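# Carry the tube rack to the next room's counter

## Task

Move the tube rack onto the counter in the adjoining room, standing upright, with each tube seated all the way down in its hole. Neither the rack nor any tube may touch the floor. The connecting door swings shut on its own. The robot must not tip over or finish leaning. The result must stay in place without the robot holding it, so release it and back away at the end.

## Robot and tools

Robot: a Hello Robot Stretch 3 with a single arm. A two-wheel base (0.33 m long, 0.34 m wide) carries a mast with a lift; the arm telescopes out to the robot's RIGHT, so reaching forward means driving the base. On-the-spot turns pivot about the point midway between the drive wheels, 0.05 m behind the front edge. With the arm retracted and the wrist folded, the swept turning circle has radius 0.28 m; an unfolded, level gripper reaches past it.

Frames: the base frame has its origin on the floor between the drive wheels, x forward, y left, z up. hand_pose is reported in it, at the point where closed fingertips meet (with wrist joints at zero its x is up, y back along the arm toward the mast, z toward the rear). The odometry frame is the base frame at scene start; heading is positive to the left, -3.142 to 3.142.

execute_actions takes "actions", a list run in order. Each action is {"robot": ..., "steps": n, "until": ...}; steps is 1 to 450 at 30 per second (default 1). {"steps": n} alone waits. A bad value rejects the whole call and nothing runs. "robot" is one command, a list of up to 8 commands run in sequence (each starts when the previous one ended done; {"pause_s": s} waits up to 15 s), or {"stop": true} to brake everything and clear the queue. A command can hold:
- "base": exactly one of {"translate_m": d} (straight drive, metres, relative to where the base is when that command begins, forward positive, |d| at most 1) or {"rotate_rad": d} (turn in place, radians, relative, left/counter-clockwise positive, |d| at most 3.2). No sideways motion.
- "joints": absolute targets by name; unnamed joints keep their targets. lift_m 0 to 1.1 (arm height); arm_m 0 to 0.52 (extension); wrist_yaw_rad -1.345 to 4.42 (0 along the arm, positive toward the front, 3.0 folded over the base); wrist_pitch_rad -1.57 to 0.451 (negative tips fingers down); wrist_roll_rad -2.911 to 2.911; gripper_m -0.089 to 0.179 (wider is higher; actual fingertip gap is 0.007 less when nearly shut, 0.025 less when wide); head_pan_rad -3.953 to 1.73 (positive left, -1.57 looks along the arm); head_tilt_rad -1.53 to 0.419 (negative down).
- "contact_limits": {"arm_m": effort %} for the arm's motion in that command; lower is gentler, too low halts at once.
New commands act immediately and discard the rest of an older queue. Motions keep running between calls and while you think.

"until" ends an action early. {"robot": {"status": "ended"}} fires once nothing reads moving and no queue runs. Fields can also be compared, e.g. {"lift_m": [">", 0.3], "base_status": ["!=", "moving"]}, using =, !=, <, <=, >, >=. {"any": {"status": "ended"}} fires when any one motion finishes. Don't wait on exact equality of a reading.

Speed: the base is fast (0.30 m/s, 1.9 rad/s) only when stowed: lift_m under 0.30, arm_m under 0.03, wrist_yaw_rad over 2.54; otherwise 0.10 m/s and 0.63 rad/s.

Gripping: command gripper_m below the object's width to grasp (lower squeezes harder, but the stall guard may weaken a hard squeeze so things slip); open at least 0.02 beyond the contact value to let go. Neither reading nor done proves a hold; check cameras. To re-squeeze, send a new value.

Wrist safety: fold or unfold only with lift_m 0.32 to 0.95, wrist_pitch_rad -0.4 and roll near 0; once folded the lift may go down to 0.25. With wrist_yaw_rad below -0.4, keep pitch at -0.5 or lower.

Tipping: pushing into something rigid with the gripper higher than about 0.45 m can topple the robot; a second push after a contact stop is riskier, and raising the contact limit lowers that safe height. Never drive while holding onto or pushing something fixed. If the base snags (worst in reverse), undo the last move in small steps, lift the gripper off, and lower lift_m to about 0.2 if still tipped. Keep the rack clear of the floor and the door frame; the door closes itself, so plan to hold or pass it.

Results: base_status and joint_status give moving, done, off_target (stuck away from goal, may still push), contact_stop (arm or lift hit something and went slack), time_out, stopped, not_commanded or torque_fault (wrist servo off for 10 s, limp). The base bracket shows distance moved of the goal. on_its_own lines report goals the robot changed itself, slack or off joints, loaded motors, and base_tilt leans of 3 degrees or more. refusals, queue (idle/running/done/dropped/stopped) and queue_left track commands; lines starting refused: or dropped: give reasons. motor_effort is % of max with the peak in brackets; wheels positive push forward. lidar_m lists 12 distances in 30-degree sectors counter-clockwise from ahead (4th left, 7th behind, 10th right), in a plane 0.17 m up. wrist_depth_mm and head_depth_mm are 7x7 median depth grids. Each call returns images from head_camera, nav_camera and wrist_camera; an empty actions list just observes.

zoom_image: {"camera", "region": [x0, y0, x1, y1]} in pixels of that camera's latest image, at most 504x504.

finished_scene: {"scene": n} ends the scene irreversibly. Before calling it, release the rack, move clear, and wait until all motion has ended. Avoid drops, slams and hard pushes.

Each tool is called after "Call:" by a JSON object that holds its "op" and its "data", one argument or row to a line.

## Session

Call:
{"op": "execute_actions", "data": {
  "actions": []
}}

Scene clock: 0.00 s.
robot.base_odometry: x=+0.000 y=+0.000 heading=+0.000 (m, m, rad; robot's odometry frame)
robot.turned_by_wheels: +0.000 (rad since the last result)
robot.turned_by_imu: +0.000 (rad since the last result)
robot.base_tilt: forward=+0.1 right=-1.9 (deg)
robot.lidar_m: 1.47 1.09 0.84 0.80 0.81 1.06 1.06 1.08 1.40 2.98 2.26 1.27
robot.head_depth_mm: 1418 1428 1425 1465 1483 1325 915 / 1414 1416 1414 1448 1455 1325 909 / 1386 1392 1393 1425 1441 1308 904 / 1379 1396 1396 1414 1428 1311 900 / 1364 1371 1383 1396 1405 1289 894 / 1343 1356 1373 1377 1398 1290 890 / 1329 1342 1358 1359 1379 1276 882
robot.base_status: not_commanded
robot.joint_positions: lift_m=+0.377 arm_m=-0.001 wrist_yaw_rad=+3.029 wrist_pitch_rad=-0.412 wrist_roll_rad=-0.005 gripper_m=+0.037 head_pan_rad=+0.010 head_tilt_rad=-0.015
robot.joint_goals: lift_m=+0.377 arm_m=-0.001 wrist_yaw_rad=+3.029 wrist_pitch_rad=-0.412 wrist_roll_rad=-0.005 gripper_m=+0.037 head_pan_rad=+0.010 head_tilt_rad=-0.015
robot.joint_status: lift_m=not_commanded arm_m=not_commanded wrist_yaw_rad=not_commanded wrist_pitch_rad=not_commanded wrist_roll_rad=not_commanded gripper_m=not_commanded head_pan_rad=not_commanded head_tilt_rad=not_commanded
robot.measured_speeds: translate_m=+0.000 rotate_rad=+0.000 lift_m=+0.000 arm_m=+0.000 wrist_yaw_rad=+0.000 wrist_pitch_rad=+0.000 wrist_roll_rad=+0.000 head_pan_rad=+0.000 head_tilt_rad=+0.000
robot: refusals=0 queue=idle queue_left=0
robot.motor_effort: left_wheel=+0 right_wheel=+0 lift_m=+31 arm_m=-1 wrist_yaw_rad=+0 wrist_pitch_rad=+7 wrist_roll_rad=+0 gripper_m=+0 head_pan_rad=+0 head_tilt_rad=+1 (%)
robot.hand_pose: x=+0.0040 y=+0.0793 z=+0.3907 quat_wxyz=(+0.184, +0.697, +0.106, +0.685) (m; robot's base frame)
robot.wrist_depth_mm: 672 - 740 760 794 848 883 / 715 748 788 810 870 903 947 / 790 818 865 905 959 - - / 844 877 914 930 935 902 907 / 792 791 - 776 766 723 715 / 663 650 - 625 - 613 602 / 562 548 - 556 513 520 513
pictures: head_camera (sideways: a quarter turn clockwise sets it upright), nav_camera (sideways: a quarter turn counterclockwise sets it upright), wrist_camera
Images, in order (width x height): head_camera 896x504, nav_camera 672x504, wrist_camera 644x364.

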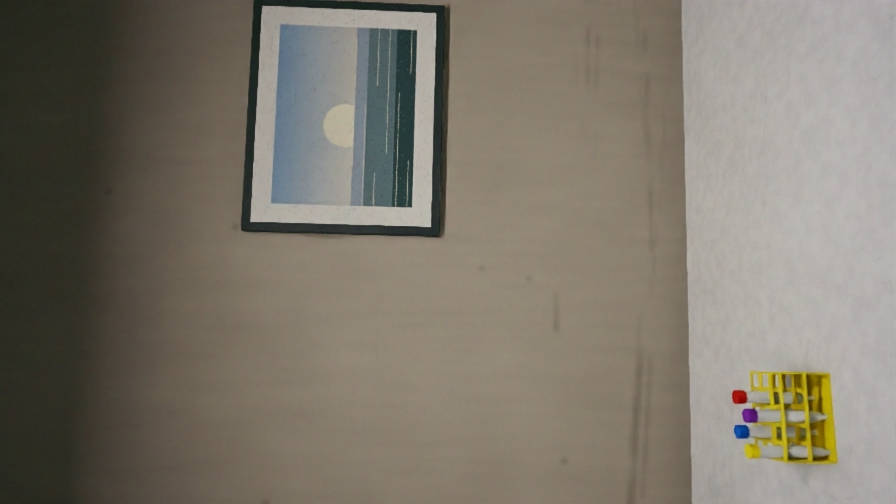

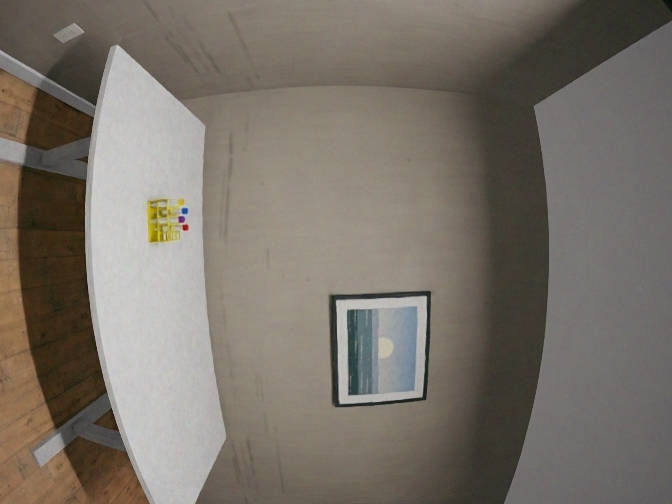

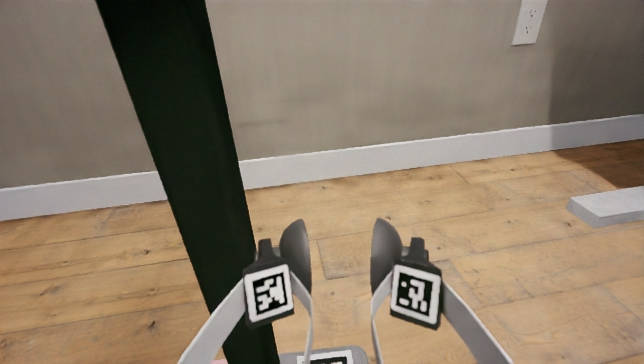

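Call:
{"op": "execute_actions", "data": {
  "actions": [
    {"robot":[{"base":{"translate_m":0.25}},{"base":{"rotate_rad":1.57},"joints":{"lift_m":0.92,"head_pan_rad":-1.57,"head_tilt_rad":-0.8}},{"base":{"translate_m":0.33},"joints":{"wrist_yaw_rad":0.0}},{"joints":{"wrist_pitch_rad":-0.6,"gripper_m":0.179,"arm_m":0.1}}],"steps":450,"until":{"robot":{"status":"ended"}}},
    {"steps":300,"until":{"robot":{"status":"ended"}}}
  ]
}}

Scene clock: 31.73 s.
robot.base_odometry: x=+0.250 y=+0.330 heading=+1.570 (m, m, rad; robot's odometry frame)
robot.turned_by_wheels: +1.570 (rad since the last result)
robot.turned_by_imu: +1.579 (rad since the last result)
robot.base_tilt: forward=+0.1 right=-1.7 (deg)
robot.lidar_m: 0.48 0.49 0.64 1.33 1.36 1.76 3.29 1.30 1.27 0.73 0.73 0.51
robot.head_depth_mm: 1027 1173 1041 - 1389 1269 1115 / 1027 1157 - - 1410 1263 1106 / 1012 1150 1028 - 1385 1264 1108 / 1009 1137 982 - 1363 1255 1101 / 1002 1138 946 745 672 1252 1100 / 991 1123 936 758 668 1235 1099 / 990 1111 929 753 665 1243 1090
robot.base_status: done (translate_m +0.3300 of +0.3300)
robot.joint_positions: lift_m=+0.920 arm_m=+0.100 wrist_yaw_rad=+0.001 wrist_pitch_rad=-0.610 wrist_roll_rad=-0.005 gripper_m=+0.179 head_pan_rad=-1.563 head_tilt_rad=-0.790
robot.joint_goals: lift_m=+0.920 arm_m=+0.100 wrist_yaw_rad=+0.000 wrist_pitch_rad=-0.600 wrist_roll_rad=-0.005 gripper_m=+0.179 head_pan_rad=-1.570 head_tilt_rad=-0.800
robot.joint_status: lift_m=done arm_m=done wrist_yaw_rad=done wrist_pitch_rad=done wrist_roll_rad=not_commanded gripper_m=done head_pan_rad=done head_tilt_rad=done
robot.measured_speeds: translate_m=+0.000 rotate_rad=+0.000 lift_m=+0.000 arm_m=+0.000 wrist_yaw_rad=+0.000 wrist_pitch_rad=+0.000 wrist_roll_rad=+0.000 head_pan_rad=+0.000 head_tilt_rad=+0.000
robot: refusals=0 queue=done queue_left=0
robot.motor_effort: left_wheel=-3(7) right_wheel=+1(4) lift_m=+37(37) arm_m=+4(5) wrist_yaw_rad=-1(4) wrist_pitch_rad=+6(7) wrist_roll_rad=+0(0) gripper_m=+0(84) head_pan_rad=-3(51) head_tilt_rad=-4(34) (%)
robot.hand_pose: x=-0.0213 y=-0.4409 z=+0.8919 quat_wxyz=(+0.676, +0.214, -0.672, -0.212) (m; robot's base frame)
robot.wrist_depth_mm: 679 774 780 793 793 817 805 / 665 815 724 682 665 642 634 / 660 591 559 540 411 519 503 / 626 468 461 443 433 432 423 / 563 399 389 382 374 371 363 / 352 - 337 332 328 322 - / 315 298 300 295 291 285 272
pictures: head_camera (sideways: a quarter turn clockwise sets it upright), nav_camera (sideways: a quarter turn counterclockwise sets it upright), wrist_camera
Images, in order (width x height): head_camera 896x504, nav_camera 672x504, wrist_camera 644x364.

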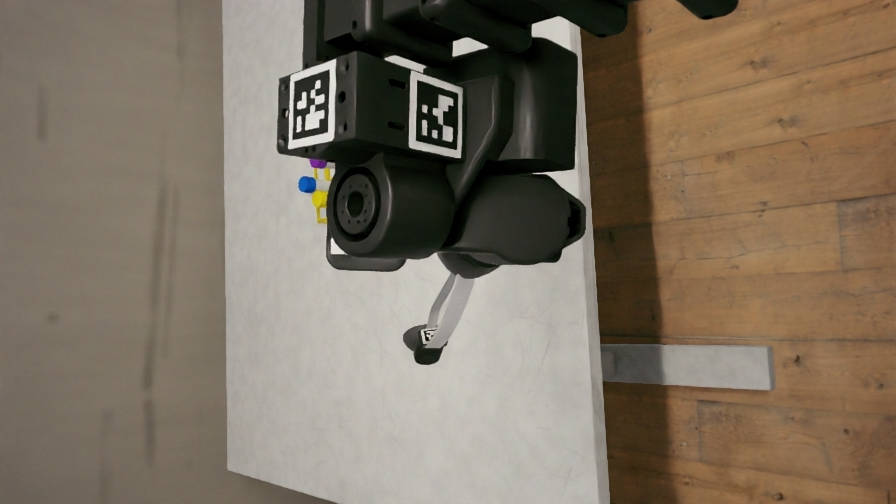

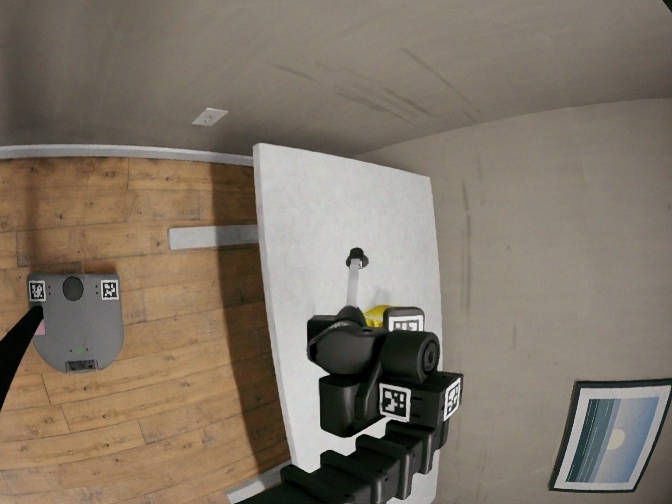

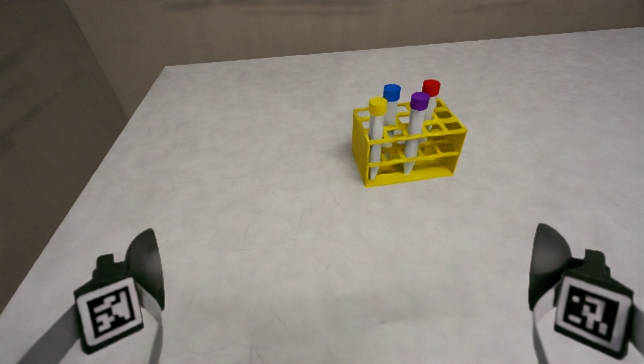

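Call:
{"op": "execute_actions", "data": {
  "actions": [
    {"robot":{"base":{"translate_m":-0.15},"joints":{"wrist_yaw_rad":0.15,"arm_m":0.17,"lift_m":0.8}},"steps":450,"until":{"robot":{"status":"ended"}}}
  ]
}}

Scene clock: 43.67 s.
robot.base_odometry: x=+0.250 y=+0.180 heading=+1.570 (m, m, rad; robot's odometry frame)
robot.turned_by_wheels: +0.000 (rad since the last result)
robot.turned_by_imu: -0.001 (rad since the last result)
robot.base_tilt: forward=+0.2 right=-1.7 (deg)
robot.lidar_m: 0.63 0.65 0.84 1.32 1.35 1.75 3.12 1.19 1.21 1.21 0.78 0.68
robot.head_depth_mm: 1040 1173 970 800 - - - / 1032 1164 964 - 1406 1244 1103 / 1027 1153 954 - 1386 1265 1109 / 1020 1141 894 - 1358 1258 1104 / 1010 1134 910 782 685 1250 1099 / 1003 1126 935 760 683 1241 1097 / 998 1120 930 758 663 1229 1095
robot.base_status: done (translate_m -0.1500 of -0.1500)
robot.joint_positions: lift_m=+0.800 arm_m=+0.170 wrist_yaw_rad=+0.148 wrist_pitch_rad=-0.611 wrist_roll_rad=-0.005 gripper_m=+0.179 head_pan_rad=-1.563 head_tilt_rad=-0.790
robot.joint_goals: lift_m=+0.800 arm_m=+0.170 wrist_yaw_rad=+0.150 wrist_pitch_rad=-0.600 wrist_roll_rad=-0.005 gripper_m=+0.179 head_pan_rad=-1.570 head_tilt_rad=-0.800
robot.joint_status: lift_m=done arm_m=done wrist_yaw_rad=done wrist_pitch_rad=done wrist_roll_rad=not_commanded gripper_m=done head_pan_rad=done head_tilt_rad=done
robot.measured_speeds: translate_m=+0.000 rotate_rad=+0.000 lift_m=+0.000 arm_m=+0.000 wrist_yaw_rad=+0.000 wrist_pitch_rad=+0.000 wrist_roll_rad=+0.000 head_pan_rad=+0.000 head_tilt_rad=+0.000
robot: refusals=0 queue=done queue_left=0
robot.motor_effort: left_wheel=-3(8) right_wheel=+1(3) lift_m=+24(35) arm_m=+4(4) wrist_yaw_rad=+2(2) wrist_pitch_rad=+6(6) wrist_roll_rad=+0(0) gripper_m=+0(0) head_pan_rad=-4(5) head_tilt_rad=-4(4) (%)
robot.hand_pose: x=+0.0074 y=-0.5086 z=+0.7723 quat_wxyz=(+0.690, +0.262, -0.655, -0.162) (m; robot's base frame)
robot.wrist_depth_mm: 704 626 597 261 537 528 504 / 461 451 428 281 367 395 382 / 358 350 340 313 321 317 308 / 293 287 280 273 267 263 257 / 245 242 238 233 228 226 223 / 214 - 206 202 200 198 - / - 181 182 179 177 175 165
pictures: head_camera (sideways: a quarter turn clockwise sets it upright), nav_camera (sideways: a quarter turn counterclockwise sets it upright), wrist_camera
Images, in order (width x height): head_camera 896x504, nav_camera 672x504, wrist_camera 644x364.

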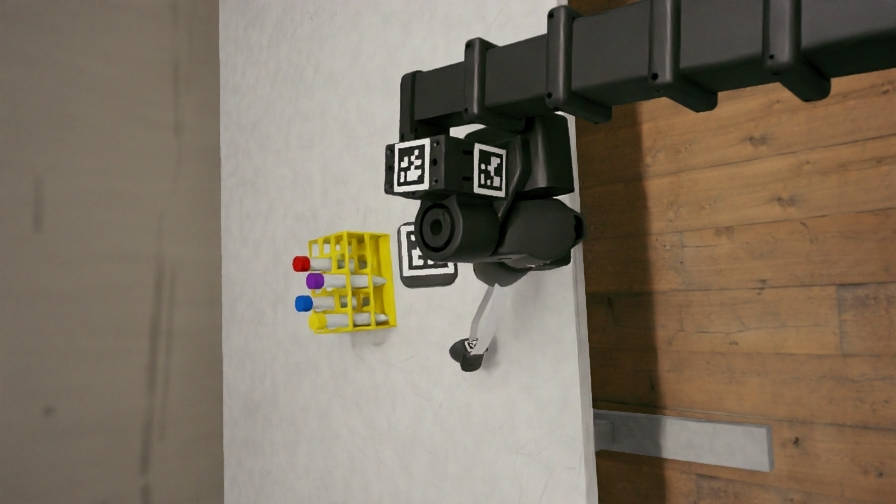

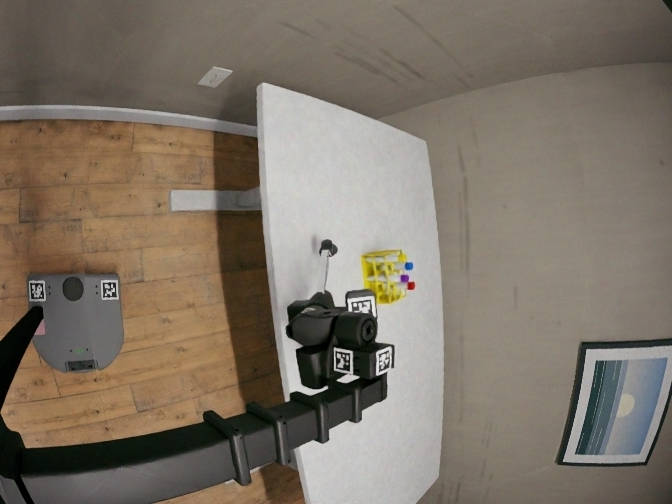

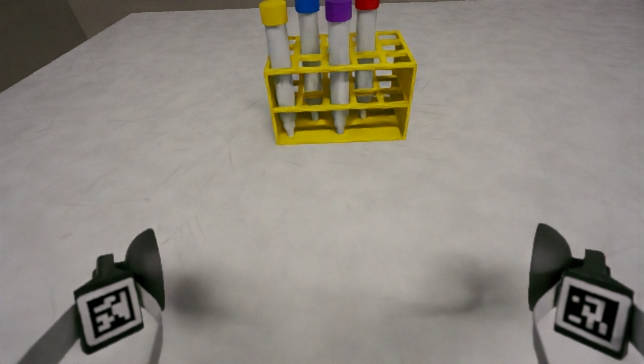

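Call:
{"op": "execute_actions", "data": {
  "actions": [
    {"robot":{"base":{"translate_m":-0.028},"joints":{"arm_m":0.35}},"steps":450,"until":{"robot":{"status":"ended"}}}
  ]
}}

Scene clock: 52.80 s.
robot.base_odometry: x=+0.250 y=+0.152 heading=+1.570 (m, m, rad; robot's odometry frame)
robot.turned_by_wheels: +0.000 (rad since the last result)
robot.turned_by_imu: -0.001 (rad since the last result)
robot.base_tilt: forward=+0.2 right=-1.8 (deg)
robot.lidar_m: 0.66 0.67 0.87 1.32 1.34 1.75 3.11 1.17 1.18 1.21 0.79 0.70
robot.head_depth_mm: 1045 1170 971 800 - - - / 1035 1163 997 - 1378 1251 1102 / 1030 1160 - 768 696 1265 1103 / 1018 1146 1012 747 690 1256 1097 / 1012 1135 879 759 686 1255 1100 / 1010 1126 938 758 685 1244 1096 / 1000 1117 929 754 681 1219 1094
robot.base_status: done (translate_m -0.0280 of -0.0280)
robot.joint_positions: lift_m=+0.800 arm_m=+0.350 wrist_yaw_rad=+0.149 wrist_pitch_rad=-0.611 wrist_roll_rad=-0.005 gripper_m=+0.179 head_pan_rad=-1.563 head_tilt_rad=-0.790
robot.joint_goals: lift_m=+0.800 arm_m=+0.350 wrist_yaw_rad=+0.150 wrist_pitch_rad=-0.600 wrist_roll_rad=-0.005 gripper_m=+0.179 head_pan_rad=-1.570 head_tilt_rad=-0.800
robot.joint_status: lift_m=done arm_m=done wrist_yaw_rad=done wrist_pitch_rad=done wrist_roll_rad=not_commanded gripper_m=done head_pan_rad=done head_tilt_rad=done
robot.measured_speeds: translate_m=+0.000 rotate_rad=+0.000 lift_m=+0.000 arm_m=+0.000 wrist_yaw_rad=+0.000 wrist_pitch_rad=+0.000 wrist_roll_rad=+0.000 head_pan_rad=+0.000 head_tilt_rad=+0.000
robot: refusals=0 queue=done queue_left=0
robot.motor_effort: left_wheel=-3(8) right_wheel=+1(1) lift_m=+24(24) arm_m=+4(5) wrist_yaw_rad=+1(1) wrist_pitch_rad=+6(6) wrist_roll_rad=+0(0) gripper_m=+0(0) head_pan_rad=-5(6) head_tilt_rad=-4(4) (%)
robot.hand_pose: x=+0.0075 y=-0.6886 z=+0.7723 quat_wxyz=(+0.690, +0.263, -0.655, -0.162) (m; robot's base frame)
robot.wrist_depth_mm: 610 592 571 557 545 533 521 / 462 448 428 412 405 392 382 / 341 143 125 179 321 314 307 / 292 157 155 163 266 262 256 / 245 167 170 182 228 226 221 / 212 - 196 193 200 197 - / - 180 182 179 177 175 166
pictures: head_camera (sideways: a quarter turn clockwise sets it upright), nav_camera (sideways: a quarter turn counterclockwise sets it upright), wrist_camera
Images, in order (width x height): head_camera 896x504, nav_camera 672x504, wrist_camera 644x364.

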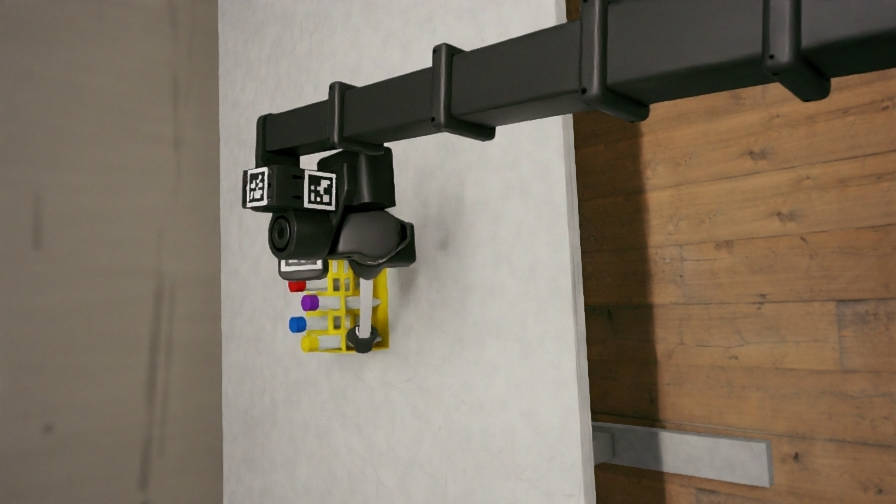

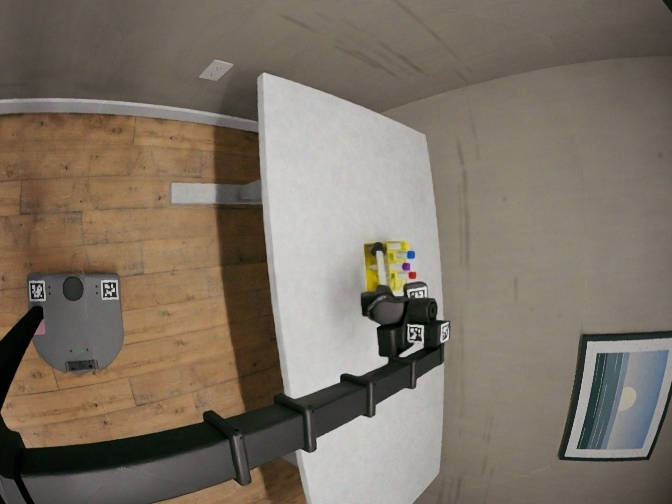

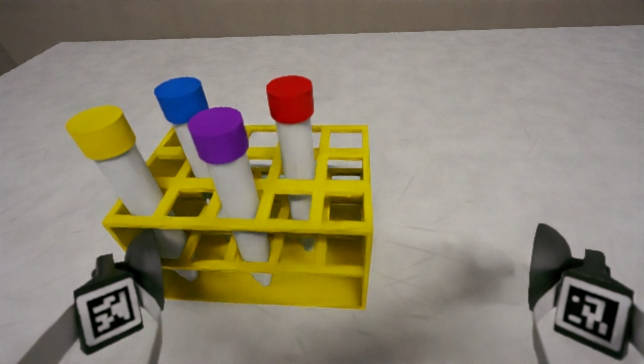

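Call:
{"op": "execute_actions", "data": {
  "actions": [
    {"robot":[{"joints":{"arm_m":0.27}},{"base":{"translate_m":0.062}},{"joints":{"arm_m":0.33}}],"steps":450,"until":{"robot":{"status":"ended"}}}
  ]
}}

Scene clock: 63.80 s.
robot.base_odometry: x=+0.250 y=+0.214 heading=+1.570 (m, m, rad; robot's odometry frame)
robot.turned_by_wheels: +0.000 (rad since the last result)
robot.turned_by_imu: -0.003 (rad since the last result)
robot.base_tilt: forward=+0.1 right=-1.7 (deg)
robot.lidar_m: 0.60 0.61 0.79 1.32 1.35 1.75 3.17 1.21 1.26 1.20 0.77 0.64
robot.head_depth_mm: 1039 1171 966 802 - - - / 1034 1156 1032 - 696 1234 1099 / 1024 1156 - 762 693 1258 1108 / 1016 1141 1015 748 690 1252 1100 / 1014 1138 971 761 689 1253 1101 / 1005 1127 937 759 671 1236 1095 / 997 1114 926 755 664 1244 1091
robot.base_status: done (translate_m +0.0620 of +0.0620)
robot.joint_positions: lift_m=+0.800 arm_m=+0.330 wrist_yaw_rad=+0.149 wrist_pitch_rad=-0.611 wrist_roll_rad=-0.005 gripper_m=+0.179 head_pan_rad=-1.563 head_tilt_rad=-0.790
robot.joint_goals: lift_m=+0.800 arm_m=+0.330 wrist_yaw_rad=+0.150 wrist_pitch_rad=-0.600 wrist_roll_rad=-0.005 gripper_m=+0.179 head_pan_rad=-1.570 head_tilt_rad=-0.800
robot.joint_status: lift_m=done arm_m=done wrist_yaw_rad=done wrist_pitch_rad=done wrist_roll_rad=not_commanded gripper_m=done head_pan_rad=done head_tilt_rad=done
robot.measured_speeds: translate_m=+0.000 rotate_rad=+0.000 lift_m=+0.000 arm_m=+0.000 wrist_yaw_rad=+0.000 wrist_pitch_rad=+0.000 wrist_roll_rad=+0.000 head_pan_rad=+0.000 head_tilt_rad=+0.000
robot: refusals=0 queue=done queue_left=0
robot.motor_effort: left_wheel=-3(4) right_wheel=+1(3) lift_m=+24(24) arm_m=+4(5) wrist_yaw_rad=+1(1) wrist_pitch_rad=+6(6) wrist_roll_rad=+0(0) gripper_m=+0(0) head_pan_rad=-5(3) head_tilt_rad=-4(4) (%)
robot.hand_pose: x=+0.0075 y=-0.6686 z=+0.7723 quat_wxyz=(+0.690, +0.263, -0.655, -0.162) (m; robot's base frame)
robot.wrist_depth_mm: 625 602 581 571 557 541 503 / 463 444 432 392 363 391 379 / 358 347 314 164 157 311 307 / 291 284 269 161 159 244 257 / 245 242 230 187 190 212 222 / 213 - 204 202 196 193 - / - 180 181 180 177 175 166
pictures: head_camera (sideways: a quarter turn clockwise sets it upright), nav_camera (sideways: a quarter turn counterclockwise sets it upright), wrist_camera
Images, in order (width x height): head_camera 896x504, nav_camera 672x504, wrist_camera 644x364.

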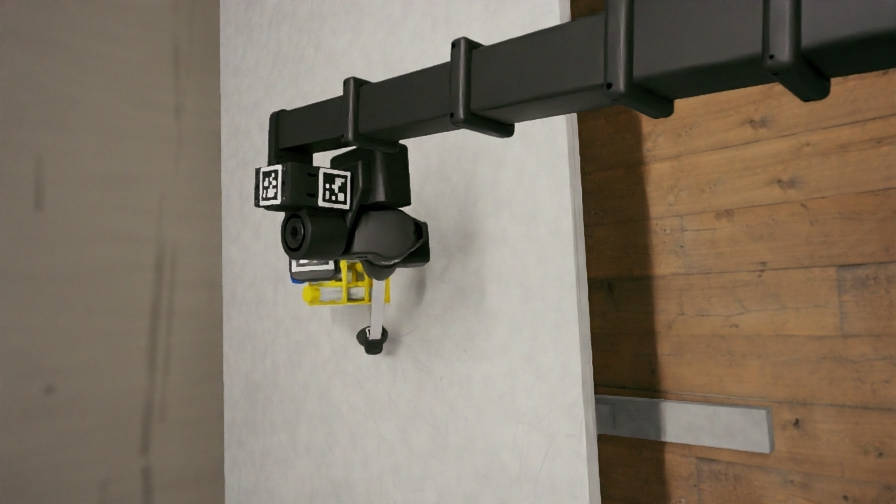

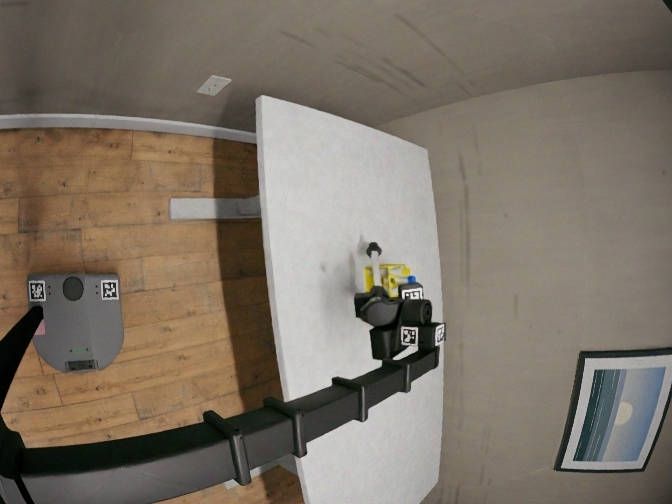

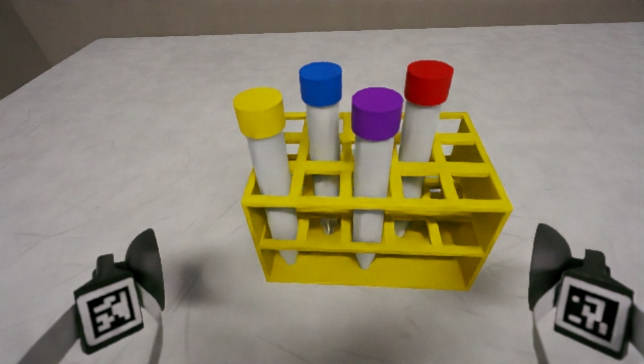

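Call:
{"op": "execute_actions", "data": {
  "actions": [
    {"robot":{"base":{"translate_m":-0.01},"joints":{"arm_m":0.39}},"steps":450,"until":{"robot":{"status":"ended"}}}
  ]
}}

Scene clock: 70.30 s.
robot.base_odometry: x=+0.250 y=+0.204 heading=+1.570 (m, m, rad; robot's odometry frame)
robot.turned_by_wheels: +0.000 (rad since the last result)
robot.turned_by_imu: -0.001 (rad since the last result)
robot.base_tilt: forward=+0.1 right=-1.7 (deg)
robot.lidar_m: 0.61 0.62 0.81 1.32 1.35 1.75 3.16 1.21 1.25 1.21 0.77 0.65
robot.head_depth_mm: 1038 1170 969 780 - - - / 1035 1168 1015 - 698 1247 1106 / 1029 1155 - 771 695 1259 1107 / 1022 1141 - 768 691 1259 1106 / 1007 1132 942 763 685 1252 1097 / 1007 1124 935 759 681 1236 1098 / 998 1117 928 752 666 1236 1093
robot.base_status: done (translate_m -0.0100 of -0.0100)
robot.joint_positions: lift_m=+0.800 arm_m=+0.390 wrist_yaw_rad=+0.149 wrist_pitch_rad=-0.611 wrist_roll_rad=-0.005 gripper_m=+0.179 head_pan_rad=-1.563 head_tilt_rad=-0.790
robot.joint_goals: lift_m=+0.800 arm_m=+0.390 wrist_yaw_rad=+0.150 wrist_pitch_rad=-0.600 wrist_roll_rad=-0.005 gripper_m=+0.179 head_pan_rad=-1.570 head_tilt_rad=-0.800
robot.joint_status: lift_m=done arm_m=done wrist_yaw_rad=done wrist_pitch_rad=done wrist_roll_rad=not_commanded gripper_m=done head_pan_rad=done head_tilt_rad=done
robot.measured_speeds: translate_m=+0.000 rotate_rad=+0.000 lift_m=+0.000 arm_m=+0.000 wrist_yaw_rad=+0.000 wrist_pitch_rad=+0.000 wrist_roll_rad=+0.000 head_pan_rad=+0.000 head_tilt_rad=+0.000
robot: refusals=0 queue=done queue_left=0
robot.motor_effort: left_wheel=-2(7) right_wheel=+1(2) lift_m=+24(24) arm_m=+4(4) wrist_yaw_rad=+1(1) wrist_pitch_rad=+6(6) wrist_roll_rad=+0(0) gripper_m=+0(0) head_pan_rad=-3(4) head_tilt_rad=-3(4) (%)
robot.hand_pose: x=+0.0075 y=-0.7286 z=+0.7723 quat_wxyz=(+0.690, +0.263, -0.655, -0.162) (m; robot's base frame)
robot.wrist_depth_mm: 567 560 545 526 516 505 492 / 460 448 427 416 403 392 381 / 355 346 338 328 319 314 305 / 288 285 154 111 108 261 256 / 244 97 132 84 128 217 221 / 213 122 120 114 142 126 - / - 179 136 134 133 125 165
pictures: head_camera (sideways: a quarter turn clockwise sets it upright), nav_camera (sideways: a quarter turn counterclockwise sets it upright), wrist_camera
Images, in order (width x height): head_camera 896x504, nav_camera 672x504, wrist_camera 644x364.

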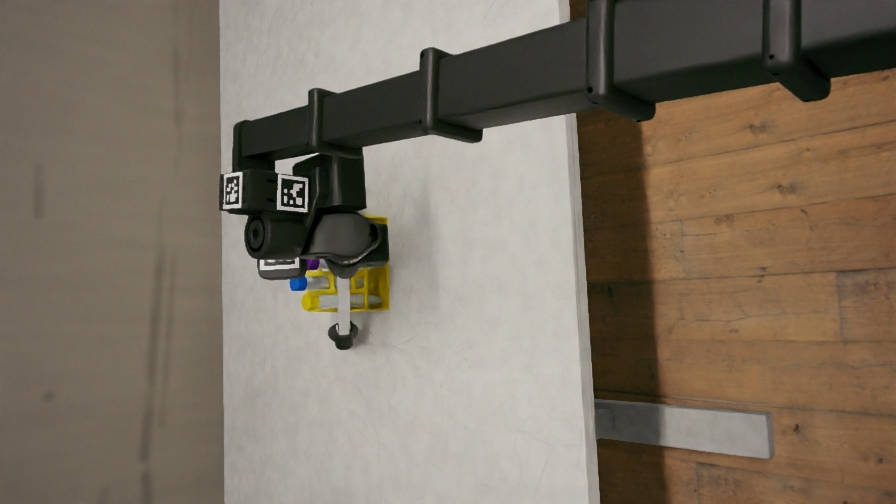

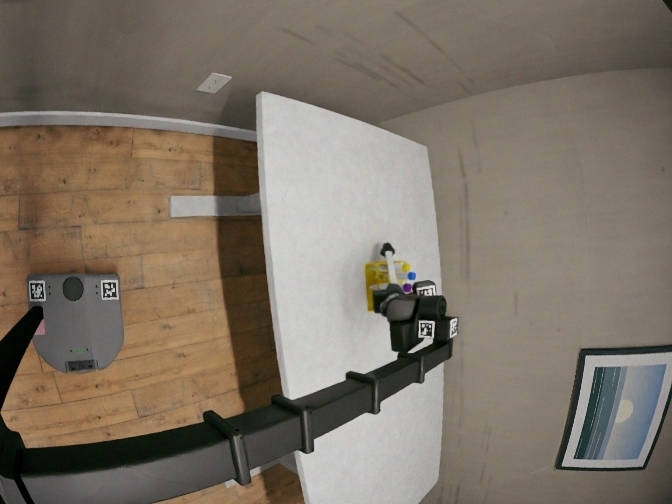

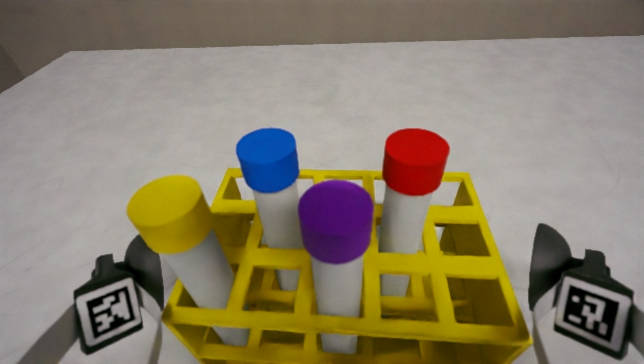

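Call:
{"op": "execute_actions", "data": {
  "actions": [
    {"robot":[{"joints":{"lift_m":0.785}},{"joints":{"gripper_m":0.1}},{"pause_s":1.5},{"joints":{"lift_m":0.86}}],"steps":450,"until":{"robot":{"status":"ended"}}},
    {"steps":20}
  ]
}}

Scene clock: 82.73 s.
robot.base_odometry: x=+0.250 y=+0.204 heading=+1.570 (m, m, rad; robot's odometry frame)
robot.turned_by_wheels: +0.000 (rad since the last result)
robot.turned_by_imu: -0.002 (rad since the last result)
robot.base_tilt: forward=+0.1 right=-1.7 (deg)
robot.lidar_m: 0.61 0.62 0.81 1.32 1.35 1.75 3.14 1.20 1.25 1.21 0.77 0.65
robot.head_depth_mm: 1036 1173 1001 - - - 1097 / 1033 1151 - 755 1037 1260 1119 / 1022 1116 914 771 693 1258 1108 / 1017 1125 793 770 691 1260 1100 / 1011 1128 894 761 689 1255 1101 / 998 1123 937 756 681 1235 1092 / 993 1121 931 754 666 1247 1091
robot.base_status: done (translate_m -0.0100 of -0.0100)
robot.joint_positions: lift_m=+0.860 arm_m=+0.390 wrist_yaw_rad=+0.149 wrist_pitch_rad=-0.617 wrist_roll_rad=-0.004 gripper_m=+0.110 head_pan_rad=-1.563 head_tilt_rad=-0.790
robot.joint_goals: lift_m=+0.860 arm_m=+0.390 wrist_yaw_rad=+0.150 wrist_pitch_rad=-0.600 wrist_roll_rad=-0.004 gripper_m=+0.109 head_pan_rad=-1.570 head_tilt_rad=-0.800
robot.joint_status: lift_m=done arm_m=done wrist_yaw_rad=done wrist_pitch_rad=done wrist_roll_rad=not_commanded gripper_m=done head_pan_rad=done head_tilt_rad=done
robot.measured_speeds: translate_m=+0.000 rotate_rad=+0.000 lift_m=+0.000 arm_m=+0.000 wrist_yaw_rad=+0.000 wrist_pitch_rad=+0.000 wrist_roll_rad=+0.000 head_pan_rad=+0.000 head_tilt_rad=+0.000
robot: refusals=0 queue=done queue_left=0
robot.on_its_own: gripper_m is held at +0.109, not at your +0.100, by its stall guard, which is not easing now
robot.motor_effort: left_wheel=-2(2) right_wheel=+1(1) lift_m=+37(38) arm_m=+4(4) wrist_yaw_rad=+0(1) wrist_pitch_rad=+9(9) wrist_roll_rad=+0(1) gripper_m=-21(100) head_pan_rad=-4(4) head_tilt_rad=-4(4) (%)
robot.hand_pose: x=+0.0075 y=-0.7276 z=+0.8305 quat_wxyz=(+0.689, +0.265, -0.654, -0.164) (m; robot's base frame)
robot.wrist_depth_mm: 568 561 551 543 525 517 506 / 635 603 581 538 527 509 491 / 460 452 442 427 419 408 397 / 378 370 341 158 324 340 334 / 318 320 142 131 183 299 289 / 278 - 144 127 143 123 259 / 250 236 143 127 144 145 220
pictures: head_camera (sideways: a quarter turn clockwise sets it upright), nav_camera (sideways: a quarter turn counterclockwise sets it upright), wrist_camera
Images, in order (width x height): head_camera 896x504, nav_camera 672x504, wrist_camera 644x364.

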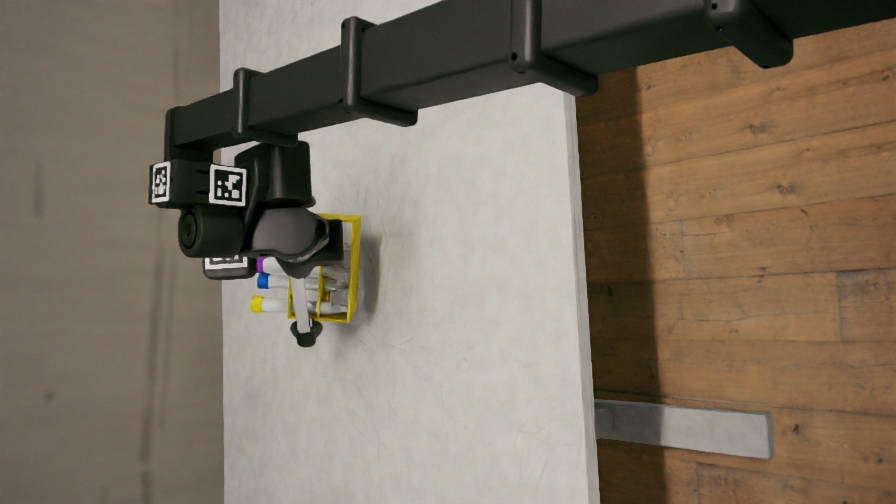

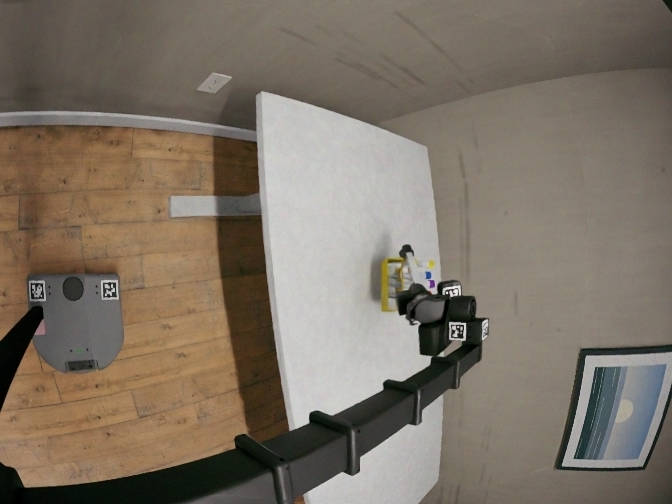

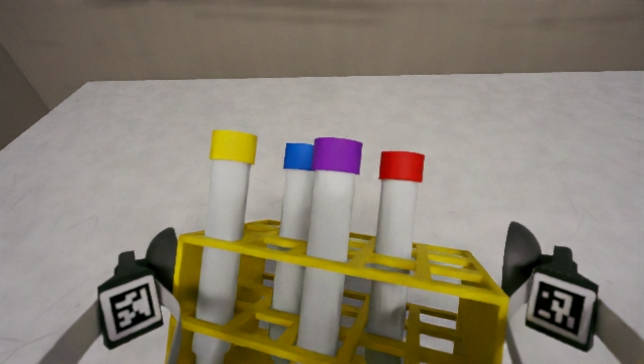

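Call:
{"op": "execute_actions", "data": {
  "actions": [
    {"robot":[{"joints":{"wrist_pitch_rad":-0.3}},{"joints":{"wrist_pitch_rad":0.0,"head_tilt_rad":-0.6}}],"steps":450,"until":{"robot":{"status":"ended"}}},
    {"steps":20}
  ]
}}

Scene clock: 90.97 s.
robot.base_odometry: x=+0.250 y=+0.204 heading=+1.570 (m, m, rad; robot's odometry frame)
robot.turned_by_wheels: +0.000 (rad since the last result)
robot.turned_by_imu: -0.001 (rad since the last result)
robot.base_tilt: forward=+0.0 right=-1.7 (deg)
robot.lidar_m: 0.61 0.62 0.80 1.32 1.35 1.75 3.14 1.20 1.25 1.20 0.77 0.65
robot.head_depth_mm: 1008 1128 1231 1016 - - 1157 / 997 1116 1229 - 733 670 1179 / 988 1105 1208 911 752 669 1176 / 984 1099 1176 920 747 665 1178 / 973 1084 1161 950 743 647 1170 / 968 1084 1179 942 739 643 1161 / 958 1067 1168 936 738 639 1133
robot.base_status: done (translate_m -0.0100 of -0.0100)
robot.joint_positions: lift_m=+0.860 arm_m=+0.390 wrist_yaw_rad=+0.149 wrist_pitch_rad=-0.032 wrist_roll_rad=-0.004 gripper_m=+0.110 head_pan_rad=-1.563 head_tilt_rad=-0.607
robot.joint_goals: lift_m=+0.860 arm_m=+0.390 wrist_yaw_rad=+0.150 wrist_pitch_rad=+0.000 wrist_roll_rad=-0.004 gripper_m=+0.109 head_pan_rad=-1.570 head_tilt_rad=-0.600
robot.joint_status: lift_m=done arm_m=done wrist_yaw_rad=done wrist_pitch_rad=done wrist_roll_rad=not_commanded gripper_m=done head_pan_rad=done head_tilt_rad=done
robot.measured_speeds: translate_m=+0.000 rotate_rad=+0.000 lift_m=+0.000 arm_m=+0.000 wrist_yaw_rad=+0.000 wrist_pitch_rad=+0.000 wrist_roll_rad=+0.000 head_pan_rad=+0.000 head_tilt_rad=+0.000
robot: refusals=0 queue=done queue_left=0
robot.on_its_own: gripper_m is held at +0.109, not at your +0.100, by its stall guard, which is not easing now
robot.motor_effort: left_wheel=-2(2) right_wheel=+1(1) lift_m=+37(37) arm_m=+4(4) wrist_yaw_rad=+0(0) wrist_pitch_rad=+16(15) wrist_roll_rad=+0(1) gripper_m=-20(20) head_pan_rad=-3(4) head_tilt_rad=+2(16) (%)
robot.hand_pose: x=+0.0166 y=-0.7872 z=+0.9662 quat_wxyz=(+0.708, +0.064, -0.702, +0.041) (m; robot's base frame)
robot.wrist_depth_mm: 580 564 556 538 519 507 497 / 591 581 560 556 532 519 510 / 621 599 579 565 552 531 521 / 635 619 596 170 561 554 536 / 665 645 152 162 574 563 547 / 684 - 145 140 175 573 556 / 630 433 135 126 417 155 430
pictures: head_camera (sideways: a quarter turn clockwise sets it upright), nav_camera (sideways: a quarter turn counterclockwise sets it upright), wrist_camera
Images, in order (width x height): head_camera 896x504, nav_camera 672x504, wrist_camera 644x364.

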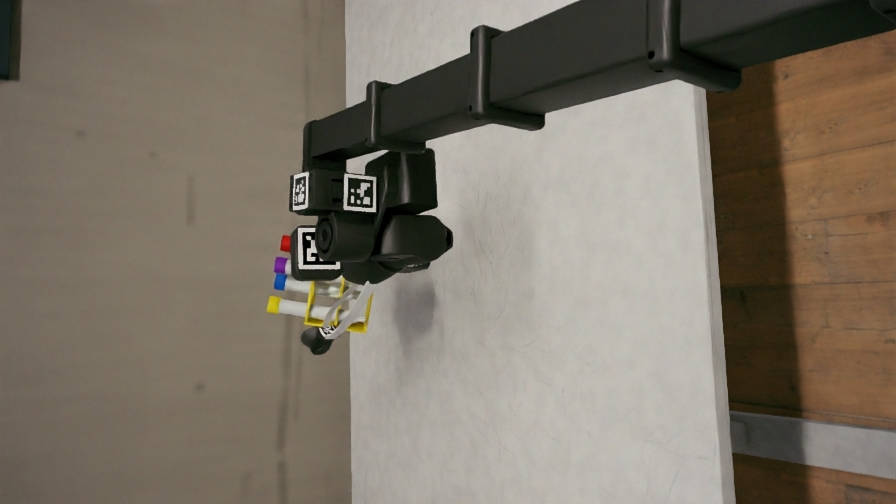

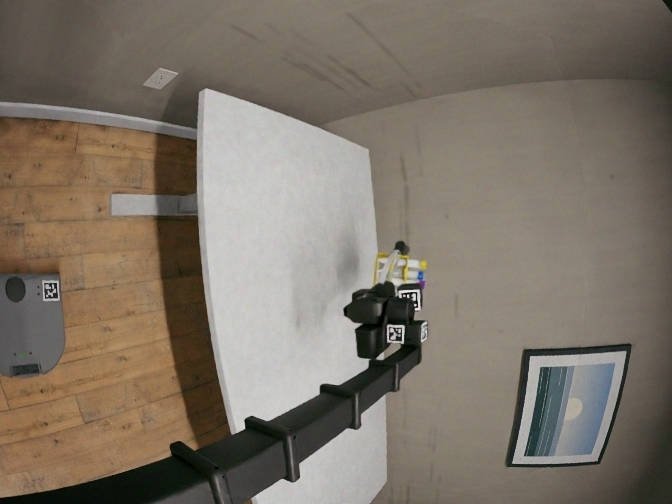

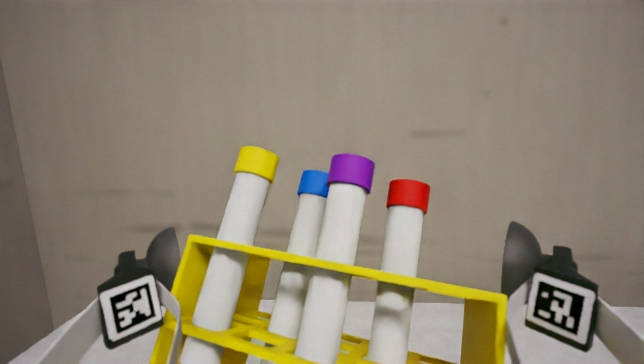

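Call:
{"op": "execute_actions", "data": {
  "actions": [
    {"robot":[{"joints":{"wrist_pitch_rad":-0.6,"head_tilt_rad":-0.8}},{"joints":{"lift_m":0.805}},{"joints":{"gripper_m":0.179}},{"pause_s":1},{"joints":{"arm_m":0.3}}],"steps":450,"until":{"robot":{"status":"ended"}}},
    {"steps":10}
  ]
}}

Scene clock: 98.27 s.
robot.base_odometry: x=+0.250 y=+0.204 heading=+1.570 (m, m, rad; robot's odometry frame)
robot.turned_by_wheels: +0.000 (rad since the last result)
robot.turned_by_imu: -0.002 (rad since the last result)
robot.base_tilt: forward=+0.1 right=-1.8 (deg)
robot.lidar_m: 0.61 0.62 0.81 1.32 1.35 1.75 3.16 1.21 1.25 1.20 0.77 0.65
robot.head_depth_mm: 1045 1178 966 791 - - - / 1037 1161 - - 698 1268 1113 / 1023 1153 890 775 696 1264 1106 / 1019 1149 797 768 692 1248 1107 / 1013 1134 910 763 688 1251 1095 / 1003 1131 935 759 684 1235 1098 / 995 1111 931 755 665 1242 1094
robot.base_status: done (translate_m -0.0100 of -0.0100)
robot.joint_positions: lift_m=+0.817 arm_m=+0.390 wrist_yaw_rad=+0.140 wrist_pitch_rad=-0.553 wrist_roll_rad=+0.015 gripper_m=+0.110 head_pan_rad=-1.563 head_tilt_rad=-0.790
robot.joint_goals: lift_m=+0.817 arm_m=+0.390 wrist_yaw_rad=+0.150 wrist_pitch_rad=-0.600 wrist_roll_rad=+0.015 gripper_m=+0.109 head_pan_rad=-1.570 head_tilt_rad=-0.800
robot.joint_status: lift_m=contact_stop arm_m=done wrist_yaw_rad=done wrist_pitch_rad=done wrist_roll_rad=not_commanded gripper_m=done head_pan_rad=done head_tilt_rad=done
robot.measured_speeds: translate_m=+0.000 rotate_rad=+0.000 lift_m=+0.001 arm_m=+0.000 wrist_yaw_rad=+0.000 wrist_pitch_rad=+0.000 wrist_roll_rad=+0.000 head_pan_rad=+0.000 head_tilt_rad=+0.000
robot: refusals=0 queue=dropped queue_left=0
robot.on_its_own: gripper_m is held at +0.109, not at your +0.100, by its stall guard, which is not easing now; lift_m is slack since a contact_stop, until your next command for it (your +0.805 is given up); wrist_pitch_rad is at rest, and its effort (-22) is outside its rest range (-20 to +32)
robot.motor_effort: left_wheel=-6(6) right_wheel=+6(7) lift_m=+30(38) arm_m=+4(3) wrist_yaw_rad=+8(8) wrist_pitch_rad=-22(27) wrist_roll_rad=-10(11) gripper_m=-20(20) head_pan_rad=-4(4) head_tilt_rad=-4(17) (%)
robot.hand_pose: x=+0.0071 y=-0.7380 z=+0.8010 quat_wxyz=(+0.687, +0.239, -0.670, -0.147) (m; robot's base frame)
robot.wrist_depth_mm: 554 548 537 527 518 508 500 / 612 594 568 554 543 498 476 / 464 441 430 412 396 383 370 / 361 351 319 309 321 312 304 / 299 299 152 167 252 267 259 / 252 251 143 133 144 127 227 / 224 172 139 123 194 135 193
pictures: head_camera (sideways: a quarter turn clockwise sets it upright), nav_camera (sideways: a quarter turn counterclockwise sets it upright), wrist_camera
dropped: robot: command 1 of its queue: lift_m: contact_stop
Images, in order (width x height): head_camera 896x504, nav_camera 672x504, wrist_camera 644x364.

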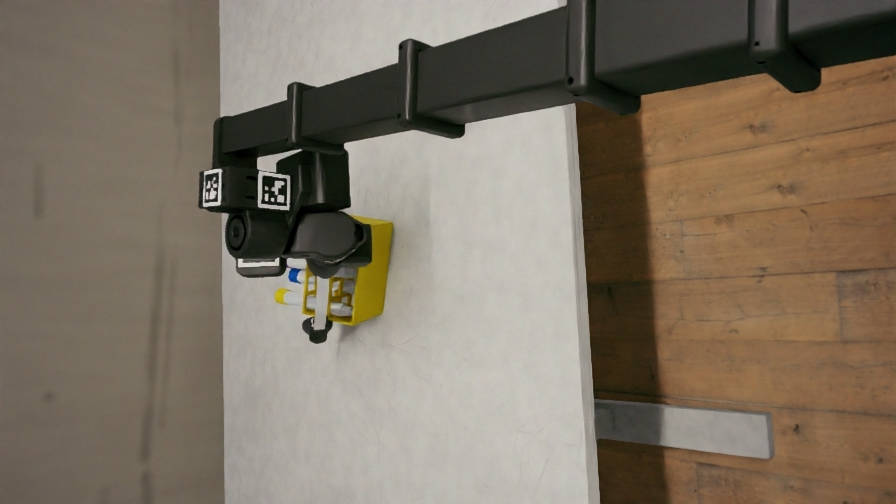

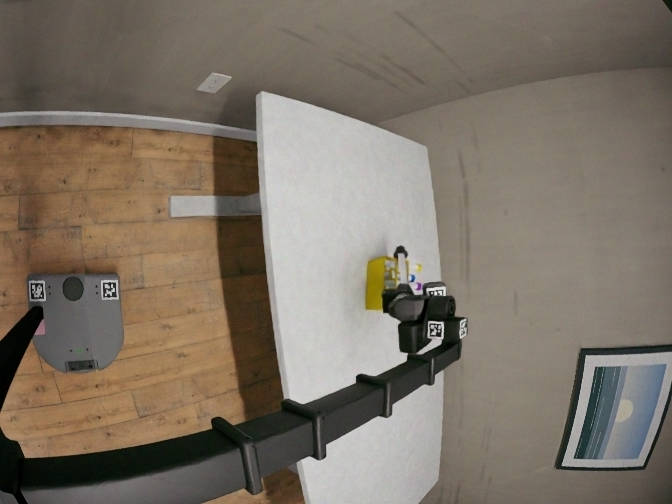

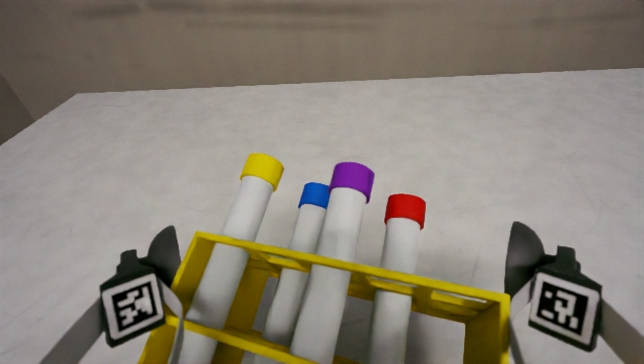

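Call:
{"op": "execute_actions", "data": {
  "actions": [
    {"robot":[{"joints":{"lift_m":0.88}},{"joints":{"wrist_pitch_rad":0.2,"arm_m":0.24}}],"steps":450,"until":{"robot":{"status":"ended"}}},
    {"steps":10}
  ]
}}

Scene clock: 112.87 s.
robot.base_odometry: x=+0.250 y=+0.204 heading=+1.570 (m, m, rad; robot's odometry frame)
robot.turned_by_wheels: +0.000 (rad since the last result)
robot.turned_by_imu: -0.001 (rad since the last result)
robot.base_tilt: forward=+0.2 right=-1.7 (deg)
robot.lidar_m: 0.61 0.62 0.81 1.32 1.35 1.75 3.17 1.20 1.25 1.20 0.77 0.65
robot.head_depth_mm: 1040 1178 1009 - - 1268 1096 / 1032 1160 - 755 1377 1266 1108 / 1023 1157 - 752 696 1257 1110 / 1020 578 - 749 693 1252 1103 / 1006 592 941 764 687 1240 1101 / 1002 1121 933 756 680 1238 1095 / 990 1113 927 751 664 1240 1092
robot.base_status: done (translate_m -0.0100 of -0.0100)
robot.joint_positions: lift_m=+0.880 arm_m=+0.240 wrist_yaw_rad=+0.149 wrist_pitch_rad=+0.168 wrist_roll_rad=+0.001 gripper_m=+0.110 head_pan_rad=-1.563 head_tilt_rad=-0.790
robot.joint_goals: lift_m=+0.880 arm_m=+0.240 wrist_yaw_rad=+0.150 wrist_pitch_rad=+0.200 wrist_roll_rad=+0.001 gripper_m=+0.109 head_pan_rad=-1.570 head_tilt_rad=-0.800
robot.joint_status: lift_m=done arm_m=done wrist_yaw_rad=done wrist_pitch_rad=done wrist_roll_rad=not_commanded gripper_m=done head_pan_rad=done head_tilt_rad=done
robot.measured_speeds: translate_m=+0.000 rotate_rad=+0.000 lift_m=+0.000 arm_m=+0.000 wrist_yaw_rad=+0.000 wrist_pitch_rad=+0.000 wrist_roll_rad=+0.000 head_pan_rad=+0.000 head_tilt_rad=+0.000
robot: refusals=0 queue=done queue_left=0
robot.on_its_own: gripper_m is held at +0.109, not at your +0.100, by its stall guard, which is not easing now
robot.motor_effort: left_wheel=-3(6) right_wheel=+1(6) lift_m=+37(38) arm_m=-5(5) wrist_yaw_rad=+1(7) wrist_pitch_rad=+16(22) wrist_roll_rad=-3(10) gripper_m=-20(20) head_pan_rad=-4(4) head_tilt_rad=-4(4) (%)
robot.hand_pose: x=+0.0166 y=-0.6391 z=+1.0376 quat_wxyz=(+0.698, -0.007, -0.707, +0.111) (m; robot's base frame)
robot.wrist_depth_mm: 698 795 757 746 716 679 650 / 694 777 756 736 718 693 663 / 695 782 763 725 714 693 663 / 694 774 755 714 707 694 669 / 688 787 154 165 693 697 667 / 692 773 145 131 145 689 666 / 640 772 135 123 630 149 661
pictures: head_camera (sideways: a quarter turn clockwise sets it upright), nav_camera (sideways: a quarter turn counterclockwise sets it upright), wrist_camera
Images, in order (width x height): head_camera 896x504, nav_camera 672x504, wrist_camera 644x364.

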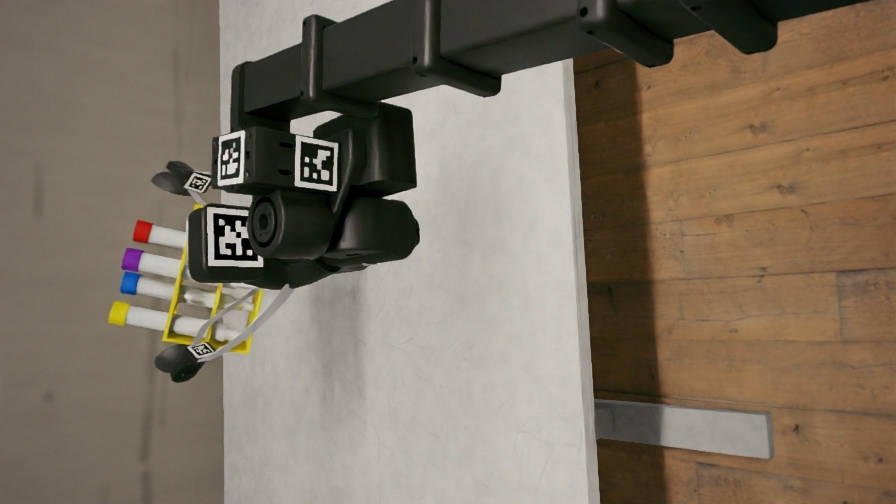

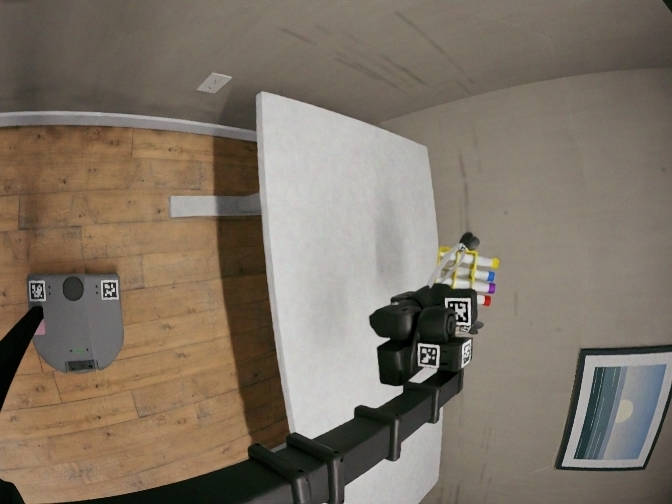

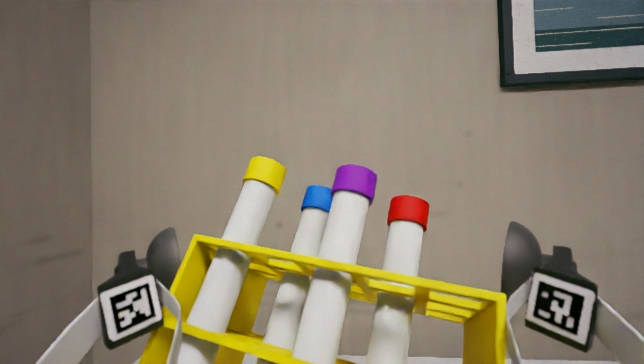

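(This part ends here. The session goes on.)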